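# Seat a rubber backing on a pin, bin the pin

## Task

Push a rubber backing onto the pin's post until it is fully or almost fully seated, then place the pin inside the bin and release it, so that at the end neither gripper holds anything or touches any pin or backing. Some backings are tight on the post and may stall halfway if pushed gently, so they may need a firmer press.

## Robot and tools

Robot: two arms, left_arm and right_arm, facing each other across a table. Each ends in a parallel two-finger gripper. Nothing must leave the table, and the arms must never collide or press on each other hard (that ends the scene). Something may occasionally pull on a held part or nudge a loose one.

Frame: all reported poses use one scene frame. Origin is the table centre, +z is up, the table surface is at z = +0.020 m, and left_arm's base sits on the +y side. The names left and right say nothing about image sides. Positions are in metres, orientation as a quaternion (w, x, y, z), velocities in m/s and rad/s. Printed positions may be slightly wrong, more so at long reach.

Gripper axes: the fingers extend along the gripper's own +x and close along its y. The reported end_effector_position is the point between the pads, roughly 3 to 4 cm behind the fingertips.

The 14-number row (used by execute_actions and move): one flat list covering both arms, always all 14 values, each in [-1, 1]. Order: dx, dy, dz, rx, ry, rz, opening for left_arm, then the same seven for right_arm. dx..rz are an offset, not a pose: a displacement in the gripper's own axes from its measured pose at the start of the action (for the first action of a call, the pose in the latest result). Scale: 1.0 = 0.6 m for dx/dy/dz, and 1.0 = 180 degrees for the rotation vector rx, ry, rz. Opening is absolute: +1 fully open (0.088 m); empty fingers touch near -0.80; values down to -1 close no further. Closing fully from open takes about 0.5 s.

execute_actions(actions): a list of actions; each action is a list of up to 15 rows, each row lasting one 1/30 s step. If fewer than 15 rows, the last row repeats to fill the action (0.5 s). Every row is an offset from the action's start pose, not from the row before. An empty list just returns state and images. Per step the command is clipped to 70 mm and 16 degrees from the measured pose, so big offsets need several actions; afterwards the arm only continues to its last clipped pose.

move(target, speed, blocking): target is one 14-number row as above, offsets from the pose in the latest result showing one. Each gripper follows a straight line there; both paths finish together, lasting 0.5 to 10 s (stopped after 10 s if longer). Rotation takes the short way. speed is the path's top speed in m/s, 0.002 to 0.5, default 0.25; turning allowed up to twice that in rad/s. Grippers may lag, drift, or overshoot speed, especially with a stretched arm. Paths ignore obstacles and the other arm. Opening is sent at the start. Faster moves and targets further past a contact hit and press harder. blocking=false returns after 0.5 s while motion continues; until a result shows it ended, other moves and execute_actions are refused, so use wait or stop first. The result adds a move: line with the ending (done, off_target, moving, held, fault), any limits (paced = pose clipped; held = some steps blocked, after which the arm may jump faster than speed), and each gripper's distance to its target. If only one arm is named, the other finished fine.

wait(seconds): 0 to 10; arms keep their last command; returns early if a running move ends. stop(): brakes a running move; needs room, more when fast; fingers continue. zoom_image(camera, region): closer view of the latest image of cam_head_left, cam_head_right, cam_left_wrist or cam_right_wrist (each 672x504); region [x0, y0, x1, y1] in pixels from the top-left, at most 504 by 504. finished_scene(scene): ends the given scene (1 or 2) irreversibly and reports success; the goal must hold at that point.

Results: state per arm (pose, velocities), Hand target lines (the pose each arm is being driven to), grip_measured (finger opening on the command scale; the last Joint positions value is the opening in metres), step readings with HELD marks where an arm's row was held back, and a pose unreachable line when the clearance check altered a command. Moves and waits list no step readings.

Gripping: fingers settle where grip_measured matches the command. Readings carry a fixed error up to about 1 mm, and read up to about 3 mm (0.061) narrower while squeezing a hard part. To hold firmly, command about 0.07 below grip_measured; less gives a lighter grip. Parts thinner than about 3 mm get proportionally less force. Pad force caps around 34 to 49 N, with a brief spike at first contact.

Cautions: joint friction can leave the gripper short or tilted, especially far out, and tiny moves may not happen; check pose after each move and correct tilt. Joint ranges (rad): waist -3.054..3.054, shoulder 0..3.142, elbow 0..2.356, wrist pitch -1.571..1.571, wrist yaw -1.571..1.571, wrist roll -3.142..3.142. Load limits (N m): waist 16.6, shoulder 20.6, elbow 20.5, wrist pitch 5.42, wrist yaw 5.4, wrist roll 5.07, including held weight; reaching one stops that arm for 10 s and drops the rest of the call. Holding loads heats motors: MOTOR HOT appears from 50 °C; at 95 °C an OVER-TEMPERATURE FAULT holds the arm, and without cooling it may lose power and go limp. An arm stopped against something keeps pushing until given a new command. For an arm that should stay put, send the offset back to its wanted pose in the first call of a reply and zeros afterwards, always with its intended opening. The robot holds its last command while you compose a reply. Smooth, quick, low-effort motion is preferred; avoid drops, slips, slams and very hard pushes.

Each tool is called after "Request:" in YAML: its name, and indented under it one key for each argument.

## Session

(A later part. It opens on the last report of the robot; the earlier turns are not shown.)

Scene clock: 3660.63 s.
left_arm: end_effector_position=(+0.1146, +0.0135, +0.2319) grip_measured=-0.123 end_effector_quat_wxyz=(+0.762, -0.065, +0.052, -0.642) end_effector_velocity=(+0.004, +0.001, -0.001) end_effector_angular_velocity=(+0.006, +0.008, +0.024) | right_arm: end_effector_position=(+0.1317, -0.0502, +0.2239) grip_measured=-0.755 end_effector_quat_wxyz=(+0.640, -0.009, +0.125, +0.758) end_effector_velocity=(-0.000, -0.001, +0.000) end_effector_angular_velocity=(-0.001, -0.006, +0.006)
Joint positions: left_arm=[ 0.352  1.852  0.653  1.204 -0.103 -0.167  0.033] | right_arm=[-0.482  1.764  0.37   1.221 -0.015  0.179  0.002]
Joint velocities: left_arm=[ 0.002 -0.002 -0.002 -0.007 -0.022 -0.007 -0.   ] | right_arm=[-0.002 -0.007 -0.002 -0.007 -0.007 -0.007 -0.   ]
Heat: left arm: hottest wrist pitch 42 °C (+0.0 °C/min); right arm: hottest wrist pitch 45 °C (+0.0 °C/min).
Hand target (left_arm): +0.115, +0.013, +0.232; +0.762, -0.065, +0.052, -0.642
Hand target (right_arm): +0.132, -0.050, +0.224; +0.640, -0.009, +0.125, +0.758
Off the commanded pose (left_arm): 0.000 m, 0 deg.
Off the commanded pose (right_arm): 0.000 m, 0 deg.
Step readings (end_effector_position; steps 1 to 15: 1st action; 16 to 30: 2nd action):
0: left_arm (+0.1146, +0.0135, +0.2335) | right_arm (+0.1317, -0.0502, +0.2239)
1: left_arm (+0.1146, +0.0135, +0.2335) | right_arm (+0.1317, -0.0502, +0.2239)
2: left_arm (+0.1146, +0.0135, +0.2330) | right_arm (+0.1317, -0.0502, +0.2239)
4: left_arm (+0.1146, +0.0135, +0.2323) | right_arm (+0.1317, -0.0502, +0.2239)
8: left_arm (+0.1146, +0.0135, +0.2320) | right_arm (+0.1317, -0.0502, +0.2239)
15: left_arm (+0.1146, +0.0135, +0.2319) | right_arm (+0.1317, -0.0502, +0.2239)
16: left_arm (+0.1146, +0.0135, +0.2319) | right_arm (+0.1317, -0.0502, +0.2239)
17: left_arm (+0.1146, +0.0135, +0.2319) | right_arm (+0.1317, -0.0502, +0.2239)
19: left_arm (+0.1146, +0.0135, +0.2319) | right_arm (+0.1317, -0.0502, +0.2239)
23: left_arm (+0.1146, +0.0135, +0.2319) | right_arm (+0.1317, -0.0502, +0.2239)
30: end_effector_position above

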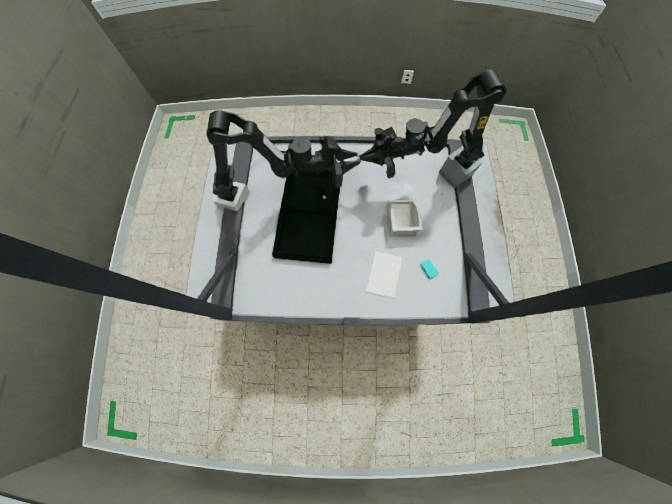

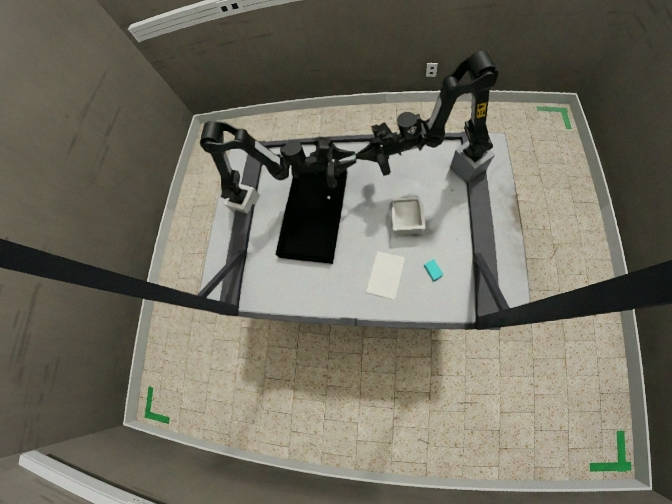

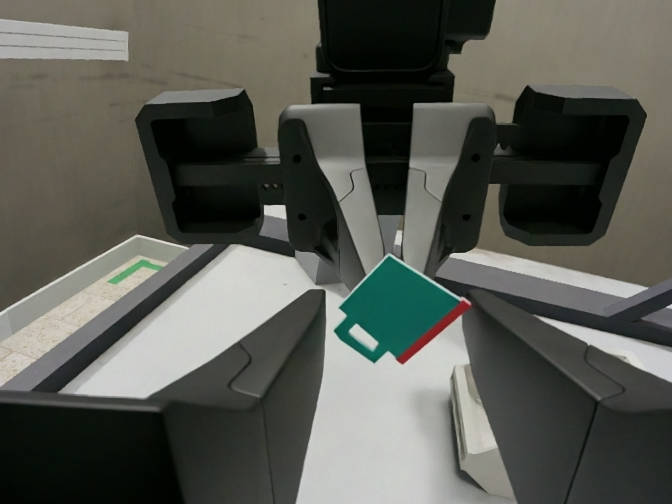

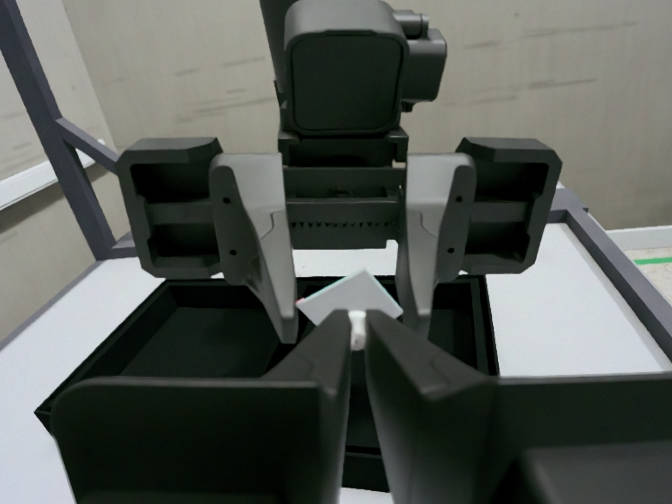

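Request:
move:
  target: [0,0,0,0.21,0,0,-0.12, 0,0,0,0,0,0,-0.765]
  speed: 0.3

Request:
zoom_image:
  camera: "cam_left_wrist"
  region: [300, 230, 500, 400]

Scene clock: 3782.20 s.
left_arm: end_effector_position=(+0.1146, +0.0135, +0.2319) grip_measured=-0.123 end_effector_quat_wxyz=(+0.743, +0.183, -0.157, -0.624) end_effector_velocity=(+0.002, +0.001, -0.005) end_effector_angular_velocity=(+0.021, +0.009, +0.019) | right_arm: end_effector_position=(+0.1317, -0.0502, +0.2239) grip_measured=-0.755 end_effector_quat_wxyz=(+0.640, -0.009, +0.125, +0.758) end_effector_velocity=(+0.002, -0.000, -0.000) end_effector_angular_velocity=(+0.004, -0.008, -0.008)
Joint positions: left_arm=[ 0.352  1.852  0.653  1.204 -0.103  0.487  0.033] | right_arm=[-0.482  1.764  0.37   1.221 -0.015  0.179  0.002]
Joint velocities: left_arm=[-0.002 -0.002 -0.002 -0.022 -0.022 -0.007 -0.   ] | right_arm=[-0.002  0.002 -0.002  0.007  0.007 -0.007 -0.   ]
Heat: left arm: hottest wrist pitch 41 °C (+0.0 °C/min); right arm: hottest wrist pitch 45 °C (+0.0 °C/min).
Hand target (left_arm): +0.115, +0.013, +0.232; +0.743, +0.185, -0.159, -0.624
Hand target (right_arm): +0.132, -0.050, +0.224; +0.640, -0.009, +0.125, +0.758
Off the commanded pose (left_arm): 0.000 m, 0 deg.
Off the commanded pose (right_arm): 0.000 m, 0 deg.
move: done

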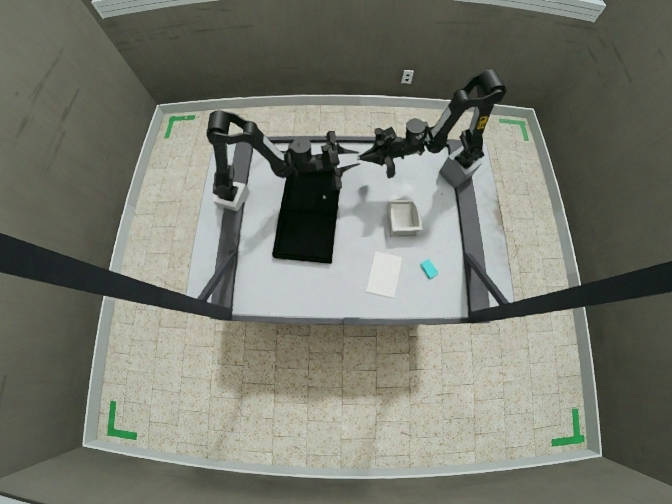

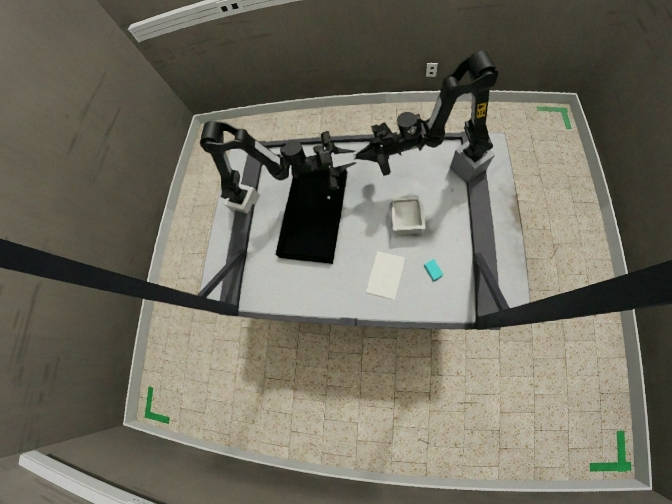

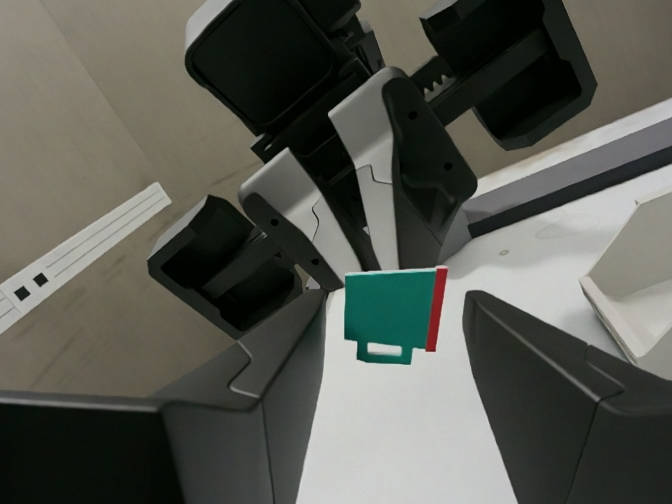

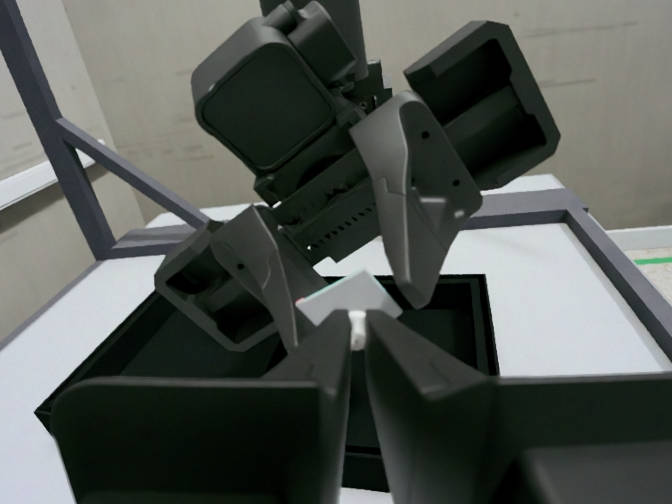

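Region (300, 230, 500, 400) of cam_left_wrist's 672x504 image, scaled by 2.520, with more detail than that image has; it fills the top 428 rows of this view, and the rest is white.

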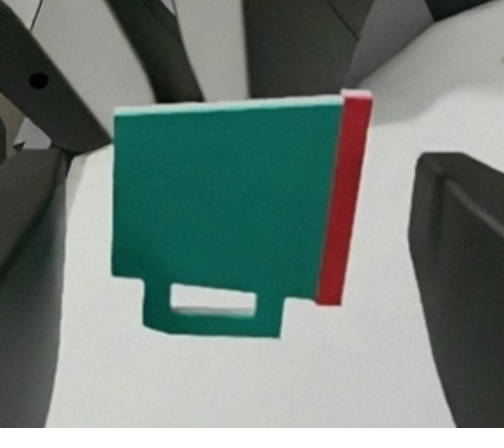

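Request:
execute_actions:
  actions:
    - [[0,0.001,0,0.008,0,0,-0.30, 0,0,0,0,0,0,-0.765]]
    - [[0,0,0,0,0,0,-0.38, 0,0,0,0,0,0,-0.765]]
    - [[0,0,0,0,0,0,-0.44, 0,0,0,0,0,0,-0.765]]

Request:
zoom_image:
  camera: "cam_left_wrist"
  region: [300, 230, 500, 400]

Scene clock: 3791.60 s.
left_arm: end_effector_position=(+0.1148, +0.0135, +0.2318) grip_measured=-0.407 end_effector_quat_wxyz=(+0.741, +0.190, -0.163, -0.623) end_effector_velocity=(-0.002, +0.001, +0.001) end_effector_angular_velocity=(-0.001, +0.022, -0.010) | right_arm: end_effector_position=(+0.1313, -0.0502, +0.2239) grip_measured=-0.755 end_effector_quat_wxyz=(+0.639, -0.009, +0.125, +0.759) end_effector_velocity=(-0.000, -0.000, +0.002) end_effector_angular_velocity=(+0.011, -0.019, +0.009)
Joint positions: left_arm=[ 0.353  1.852  0.653  1.204 -0.103  0.507  0.019] | right_arm=[-0.482  1.764  0.37   1.221 -0.015  0.179  0.002]
Joint velocities: left_arm=[-0.002 -0.007 -0.002 -0.007  0.007 -0.022 -0.   ] | right_arm=[-0.002 -0.002 -0.002  0.007 -0.007 -0.022 -0.   ]
Heat: left arm: hottest wrist pitch 41 °C (+0.0 °C/min); right arm: hottest wrist pitch 45 °C (+0.0 °C/min).
Hand target (left_arm): +0.115, +0.014, +0.232; +0.741, +0.190, -0.163, -0.623
Hand target (right_arm): +0.131, -0.050, +0.224; +0.639, -0.009, +0.125, +0.759
Off the commanded pose (left_arm): 0.000 m, 0 deg.
Off the commanded pose (right_arm): 0.000 m, 0 deg.
Step readings (end_effector_position; steps 1 to 15: 1st action; 16 to 30: 2nd action; 31 to 45: 3rd action):
0: left_arm (+0.1146, +0.0135, +0.2319) | right_arm (+0.1317, -0.0502, +0.2239)
1: left_arm (+0.1146, +0.0135, +0.2319) | right_arm (+0.1317, -0.0502, +0.2239)
2: left_arm (+0.1146, +0.0135, +0.2319) | right_arm (+0.1317, -0.0502, +0.2239)
4: left_arm (+0.1146, +0.0135, +0.2319) | right_arm (+0.1317, -0.0502, +0.2239)
8: left_arm (+0.1146, +0.0135, +0.2319) | right_arm (+0.1317, -0.0502, +0.2239)
15: left_arm (+0.1146, +0.0135, +0.2318) | right_arm (+0.1317, -0.0502, +0.2239)
16: left_arm (+0.1146, +0.0135, +0.2318) | right_arm (+0.1317, -0.0502, +0.2239)
17: left_arm (+0.1148, +0.0135, +0.2318) | right_arm (+0.1315, -0.0502, +0.2239)
19: left_arm (+0.1148, +0.0135, +0.2318) | right_arm (+0.1313, -0.0502, +0.2239)
23: left_arm (+0.1148, +0.0135, +0.2318) | right_arm (+0.1313, -0.0502, +0.2239)
30: left_arm (+0.1148, +0.0135, +0.2318) | right_arm (+0.1313, -0.0502, +0.2239)
31: left_arm (+0.1148, +0.0135, +0.2318) | right_arm (+0.1313, -0.0502, +0.2239)
32: left_arm (+0.1148, +0.0135, +0.2318) | right_arm (+0.1313, -0.0502, +0.2239)
34: left_arm (+0.1148, +0.0135, +0.2318) | right_arm (+0.1313, -0.0502, +0.2239)
38: left_arm (+0.1148, +0.0135, +0.2318) | right_arm (+0.1313, -0.0502, +0.2239)
45: end_effector_position above

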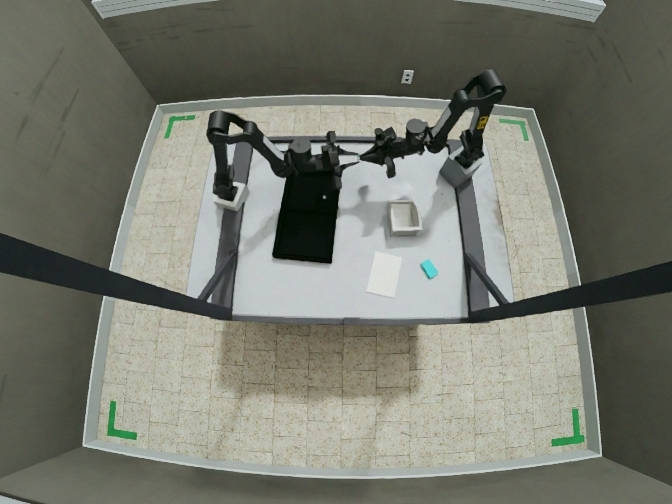

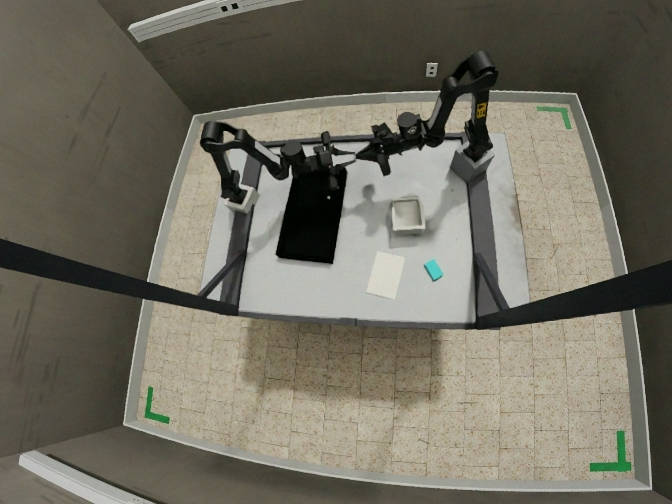

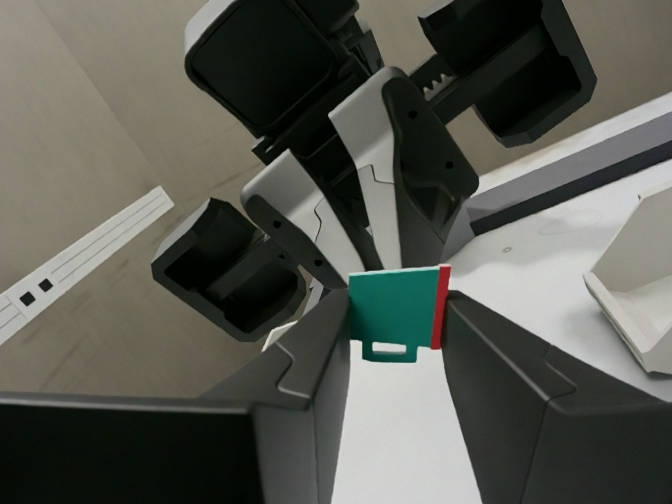

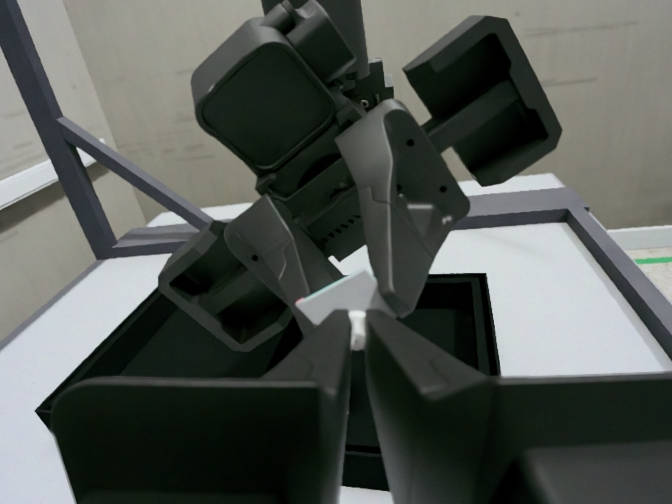

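Region (300, 230, 500, 400) of cam_left_wrist's 672x504 image, scaled by 2.520, with more detail than that image has; it fills the top 428 rows of this view, and the rest is white.

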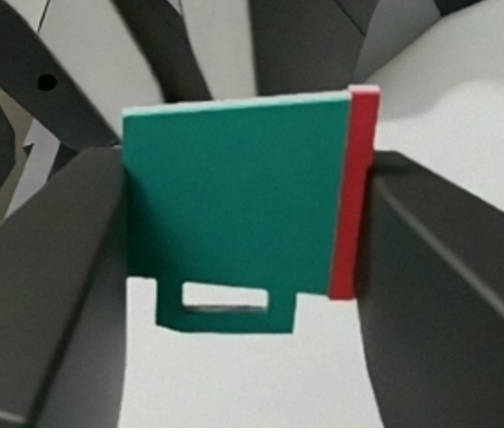

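Request:
move:
  target: [0,0,0,-0.217,0,0,-0.44, 0,0,0,0,0,0,-0.765]
  speed: 0.3

Request:
execute_actions:
  actions:
    - [[0,0,0,0,0,0,-0.44, 0,0,0,0,0,0,-0.62]]

Request:
move:
  target: [0,0,0,0,0,0,-0.44, -0.05,0,-0.009,0,0,0,-0.62]
  speed: 0.05

Request:
zoom_image:
  camera: "cam_right_wrist"
  region: [290, 210, 420, 330]

Scene clock: 3800.97 s.
left_arm: end_effector_position=(+0.1146, +0.0135, +0.2318) grip_measured=-0.407 end_effector_quat_wxyz=(+0.762, -0.066, +0.052, -0.642) end_effector_velocity=(+0.002, +0.000, +0.006) end_effector_angular_velocity=(-0.021, +0.021, +0.019) | right_arm: end_effector_position=(+0.1314, -0.0502, +0.2239) grip_measured=-0.755 end_effector_quat_wxyz=(+0.639, -0.009, +0.125, +0.759) end_effector_velocity=(+0.002, -0.001, -0.003) end_effector_angular_velocity=(-0.010, -0.010, -0.008)
Joint positions: left_arm=[ 0.352  1.852  0.653  1.204 -0.103 -0.168  0.019] | right_arm=[-0.482  1.764  0.37   1.221 -0.015  0.179  0.002]
Joint velocities: left_arm=[-0.002 -0.007  0.002  0.007 -0.022 -0.022 -0.   ] | right_arm=[-0.002  0.002 -0.002 -0.007  0.007 -0.007 -0.   ]
Heat: left arm: hottest wrist pitch 41 °C (+0.0 °C/min); right arm: hottest wrist pitch 45 °C (+0.0 °C/min).
Hand target (left_arm): +0.115, +0.014, +0.232; +0.762, -0.068, +0.054, -0.641
Hand target (right_arm): +0.131, -0.050, +0.224; +0.639, -0.009, +0.125, +0.759
Off the commanded pose (left_arm): 0.000 m, 0 deg.
Off the commanded pose (right_arm): 0.000 m, 0 deg.
move: done

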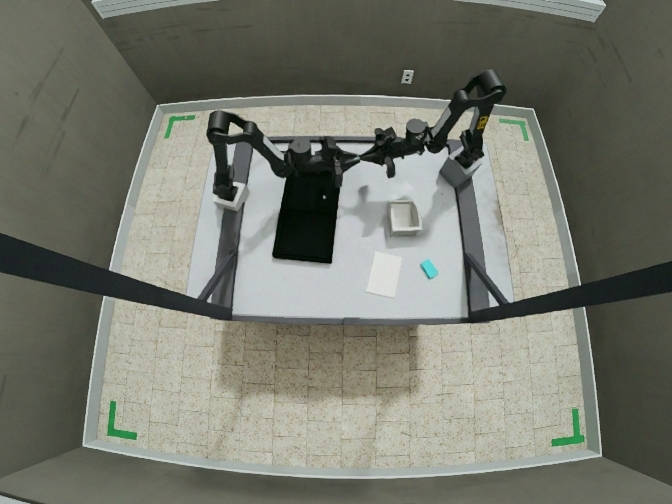

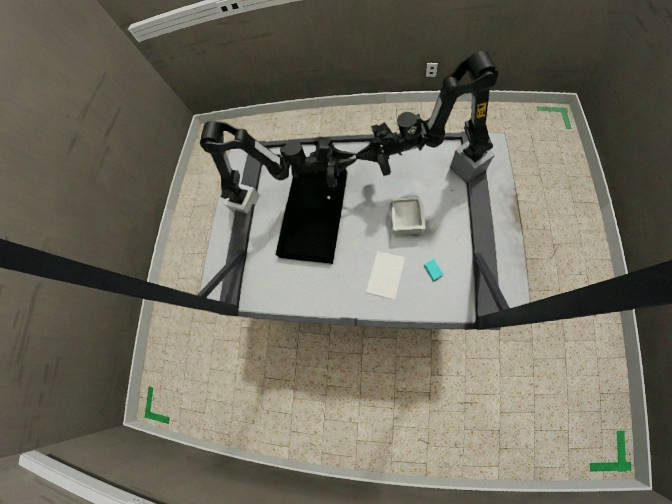

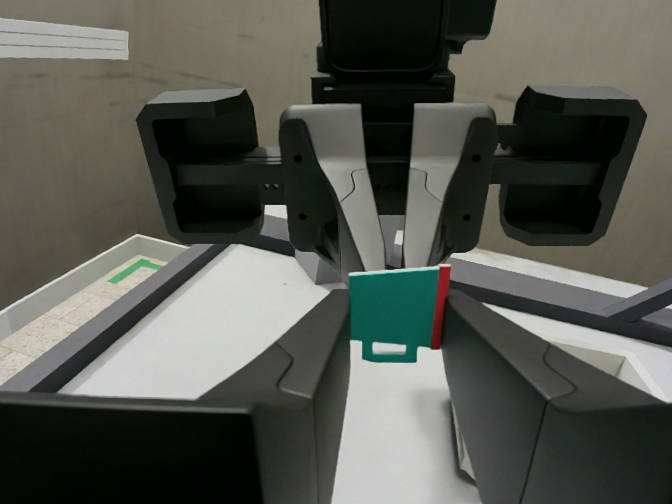

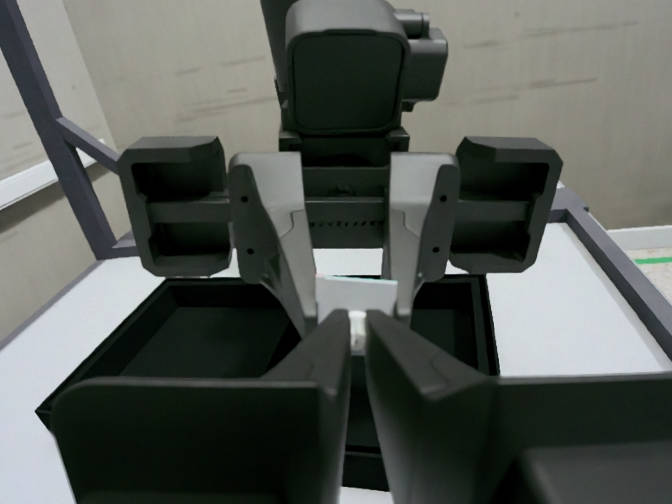

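Scene clock: 3801.47 s.
left_arm: end_effector_position=(+0.1148, +0.0135, +0.2318) grip_measured=-0.407 end_effector_quat_wxyz=(+0.763, -0.066, +0.052, -0.641) end_effector_velocity=(+0.004, +0.000, -0.002) end_effector_angular_velocity=(+0.004, +0.022, +0.024) | right_arm: end_effector_position=(+0.1314, -0.0502, +0.2239) grip_measured=-0.623 end_effector_quat_wxyz=(+0.639, -0.009, +0.125, +0.759) end_effector_velocity=(+0.000, -0.001, -0.005) end_effector_angular_velocity=(-0.018, -0.024, +0.009)
Joint positions: left_arm=[ 0.353  1.852  0.653  1.204 -0.103 -0.168  0.019] | right_arm=[-0.482  1.764  0.37   1.221 -0.015  0.179  0.008]
Joint velocities: left_arm=[ 0.002  0.002  0.002 -0.007 -0.022 -0.022  0.   ] | right_arm=[-0.002 -0.002 -0.002 -0.022 -0.007 -0.022  0.001]
Heat: left arm: hottest wrist pitch 41 °C (+0.0 °C/min); right arm: hottest wrist pitch 45 °C (+0.0 °C/min).
Hand target (left_arm): +0.115, +0.014, +0.232; +0.763, -0.066, +0.052, -0.641
Hand target (right_arm): +0.131, -0.050, +0.224; +0.639, -0.009, +0.125, +0.759
Off the commanded pose (left_arm): 0.000 m, 0 deg.
Off the commanded pose (right_arm): 0.000 m, 0 deg.
Step readings (end_effector_position):
0: left_arm (+0.1146, +0.0135, +0.2318) | right_arm (+0.1314, -0.0502, +0.2239)
1: left_arm (+0.1146, +0.0135, +0.2318) | right_arm (+0.1314, -0.0502, +0.2239)
2: left_arm (+0.1146, +0.0135, +0.2318) | right_arm (+0.1314, -0.0502, +0.2239)
4: left_arm (+0.1148, +0.0135, +0.2318) | right_arm (+0.1314, -0.0502, +0.2239)
8: left_arm (+0.1148, +0.0135, +0.2318) | right_arm (+0.1314, -0.0502, +0.2239)
15: end_effector_position above

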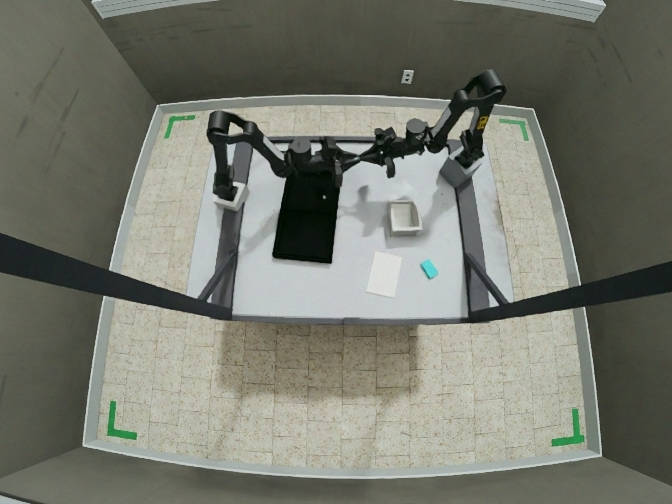

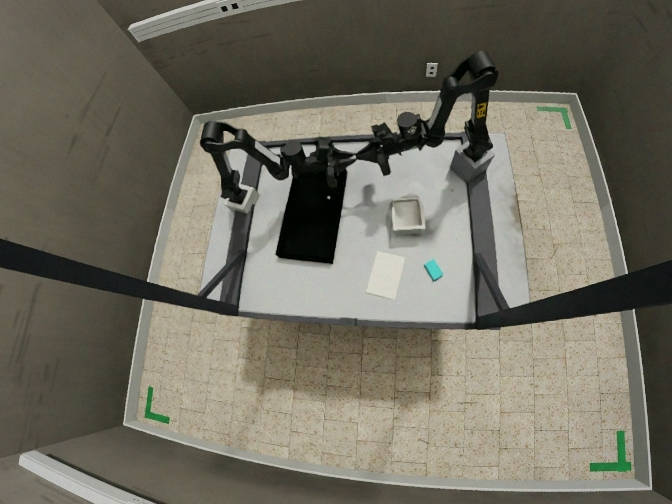

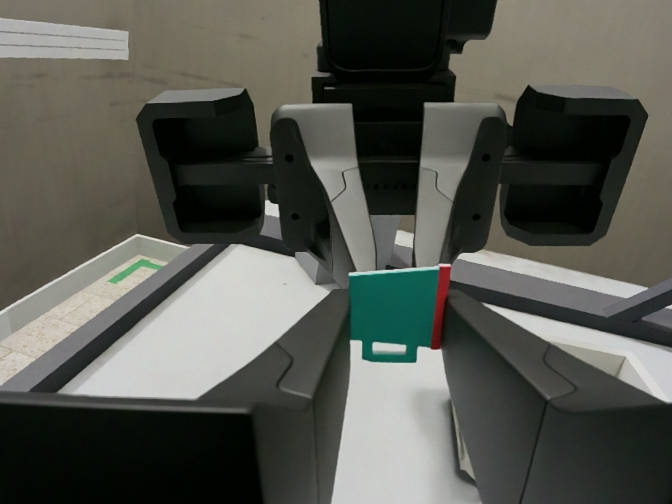

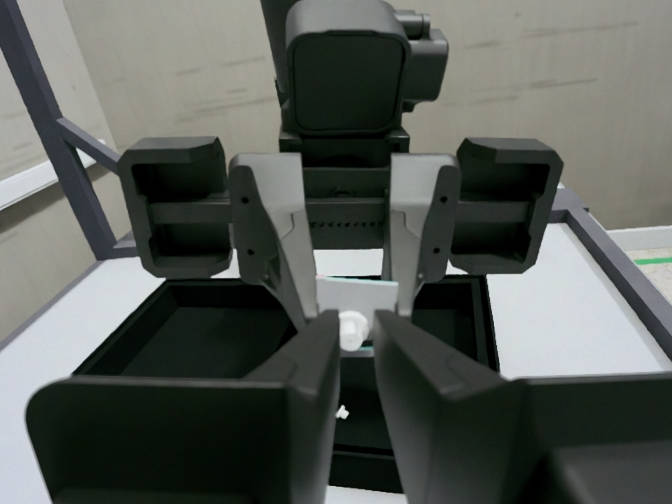

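Scene clock: 3802.40 s.
left_arm: end_effector_position=(+0.1148, +0.0135, +0.2318) grip_measured=-0.407 end_effector_quat_wxyz=(+0.763, -0.066, +0.052, -0.641) end_effector_velocity=(-0.004, +0.000, -0.005) end_effector_angular_velocity=(+0.018, +0.023, -0.015) | right_arm: end_effector_position=(+0.1361, -0.0783, +0.2232) grip_measured=-0.622 end_effector_quat_wxyz=(+0.639, -0.009, +0.125, +0.759) end_effector_velocity=(-0.002, -0.004, -0.006) end_effector_angular_velocity=(-0.028, +0.006, +0.018)
Joint positions: left_arm=[ 0.353  1.852  0.653  1.204 -0.103 -0.168  0.019] | right_arm=[-0.482  1.688  0.257  1.256 -0.015  0.179  0.009]
Joint velocities: left_arm=[-0.007 -0.002 -0.002 -0.022  0.007 -0.022 -0.   ] | right_arm=[-0.002 -0.007 -0.012 -0.022 -0.022  0.007  0.   ]
Heat: left arm: hottest wrist pitch 41 °C (+0.0 °C/min); right arm: hottest wrist pitch 45 °C (+0.0 °C/min).
Hand target (left_arm): +0.115, +0.014, +0.232; +0.763, -0.066, +0.052, -0.641
Hand target (right_arm): +0.136, -0.080, +0.224; +0.639, -0.009, +0.125, +0.759
Off the commanded pose (left_arm): 0.000 m, 0 deg.
Off the commanded pose (right_arm): 0.002 m, 0 deg.
move: done

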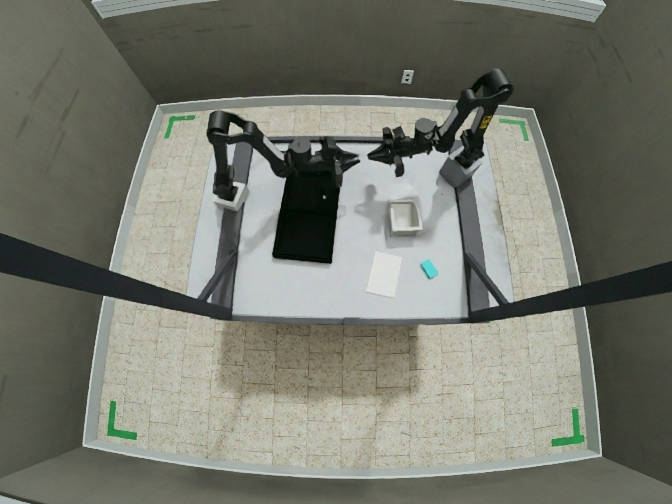

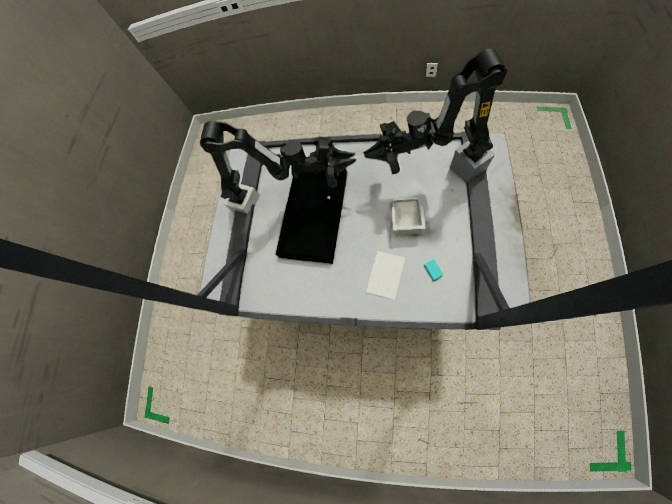

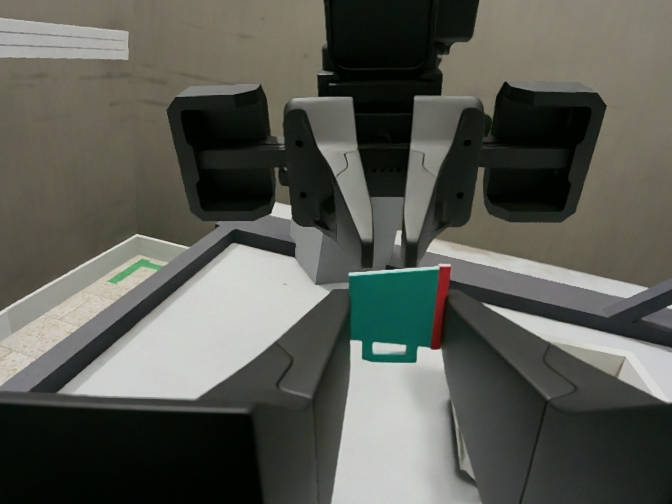

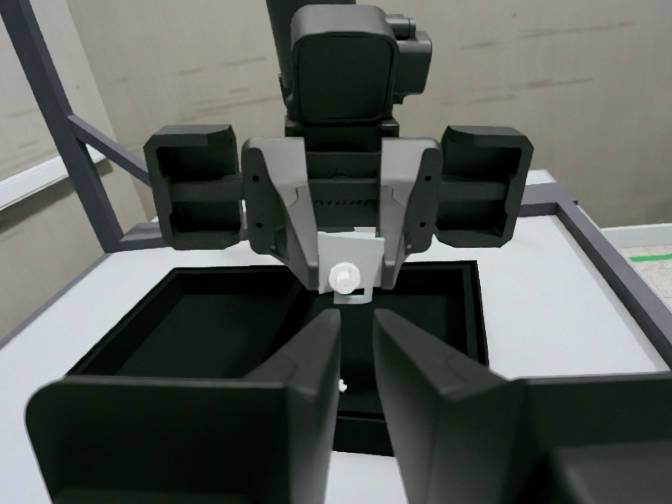

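Region (290, 210, 420, 330) of cam_right_wrist's 672x504 image, scaled by 3.877, with more detail than that image has; it fills the top 465 rows of this view, and the rest is white.

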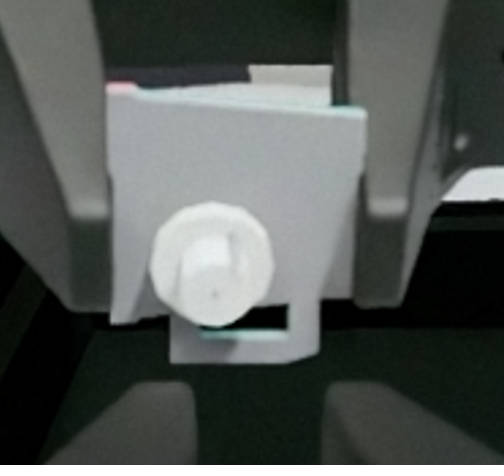

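Request:
zoom_image:
  camera: "cam_right_wrist"
  region: [320, 250, 376, 306]

Region (320, 250, 376, 306) of cam_right_wrist's 672x504 image, scaled by 9.000, with more detail than that image has.

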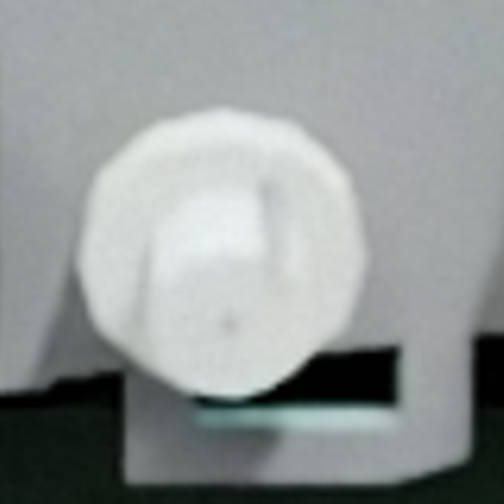

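Request:
move:
  target: [0,0,0,0,0,0,-0.44, 0.036,0.0015,0.0045,0,0,0,-0.60]
  speed: 0.04

Request:
zoom_image:
  camera: "cam_right_wrist"
  region: [290, 250, 430, 390]

Scene clock: 3923.23 s.
left_arm: end_effector_position=(+0.1148, +0.0135, +0.2318) grip_measured=-0.407 end_effector_quat_wxyz=(+0.763, -0.066, +0.052, -0.641) end_effector_velocity=(-0.002, +0.000, -0.001) end_effector_angular_velocity=(+0.006, +0.008, -0.010) | right_arm: end_effector_position=(+0.1325, -0.0583, +0.2248) grip_measured=-0.602 end_effector_quat_wxyz=(+0.639, -0.007, +0.123, +0.759) end_effector_velocity=(-0.000, +0.000, -0.002) end_effector_angular_velocity=(-0.006, -0.007, +0.006)
Joint positions: left_arm=[ 0.353  1.852  0.653  1.204 -0.103 -0.168  0.019] | right_arm=[-0.481  1.745  0.336  1.241 -0.015  0.179  0.009]
Joint velocities: left_arm=[-0.002 -0.002 -0.002 -0.007  0.007 -0.007  0.   ] | right_arm=[-0.002  0.002  0.002 -0.007 -0.007 -0.007 -0.   ]
Heat: left arm: hottest wrist pitch 41 °C (+0.0 °C/min); right arm: hottest wrist pitch 48 °C (+1.0 °C/min).
Hand target (left_arm): +0.115, +0.014, +0.232; +0.763, -0.066, +0.052, -0.641
Hand target (right_arm): +0.132, -0.057, +0.223; +0.639, -0.009, +0.125, +0.759
Off the commanded pose (left_arm): 0.000 m, 0 deg.
Off the commanded pose (right_arm): 0.003 m, 0 deg.
move: done

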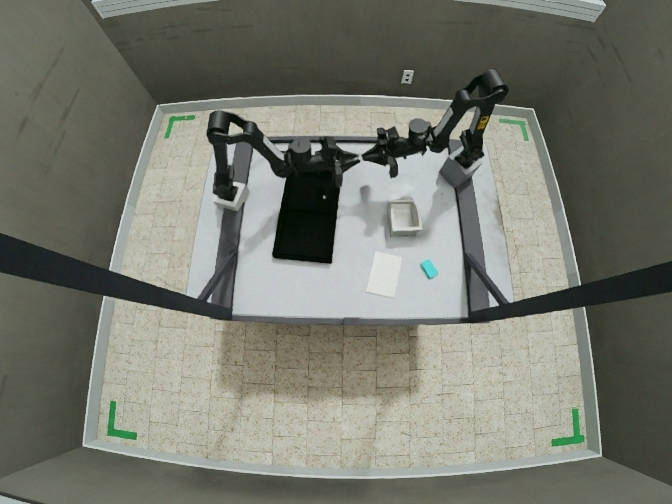

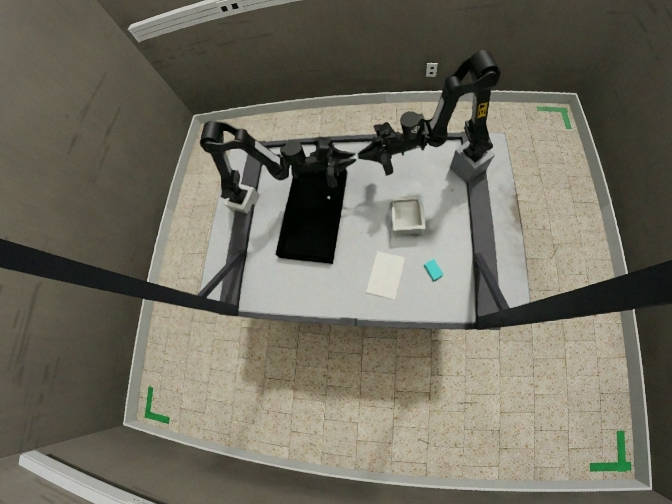

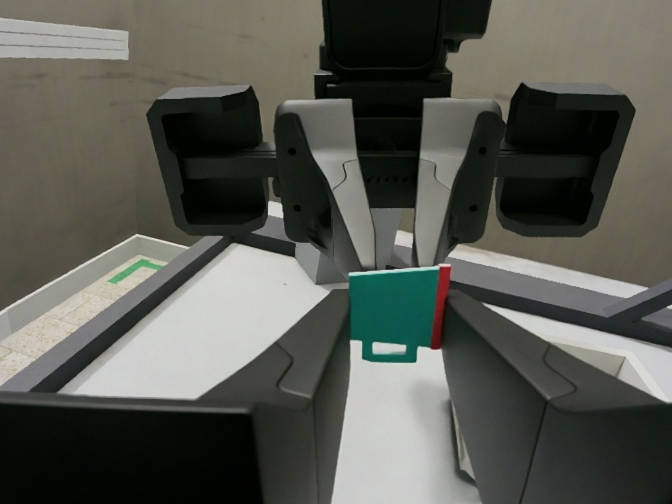

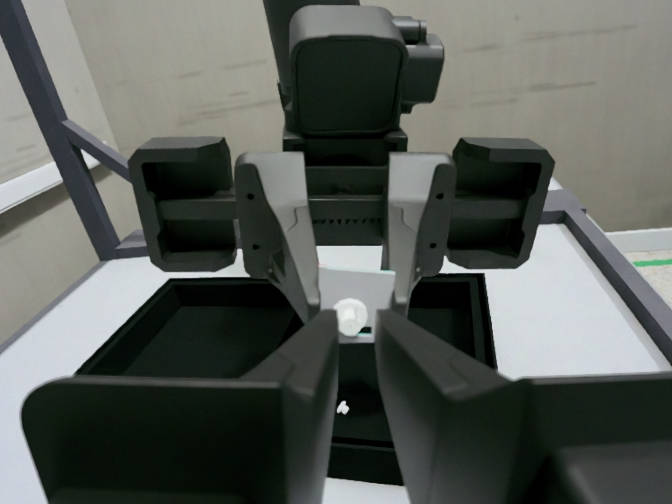

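Region (290, 250, 430, 390) of cam_right_wrist's 672x504 image, scaled by 3.600, with more detail than that image has.

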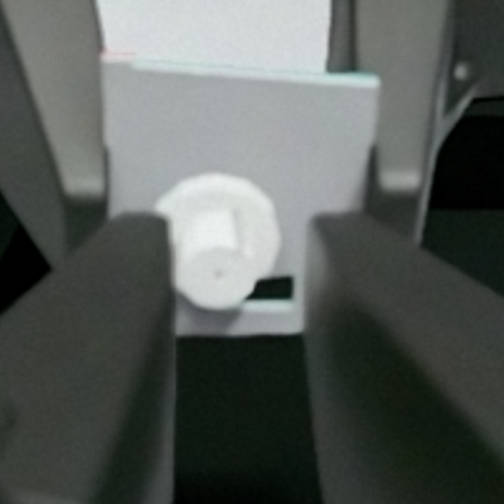

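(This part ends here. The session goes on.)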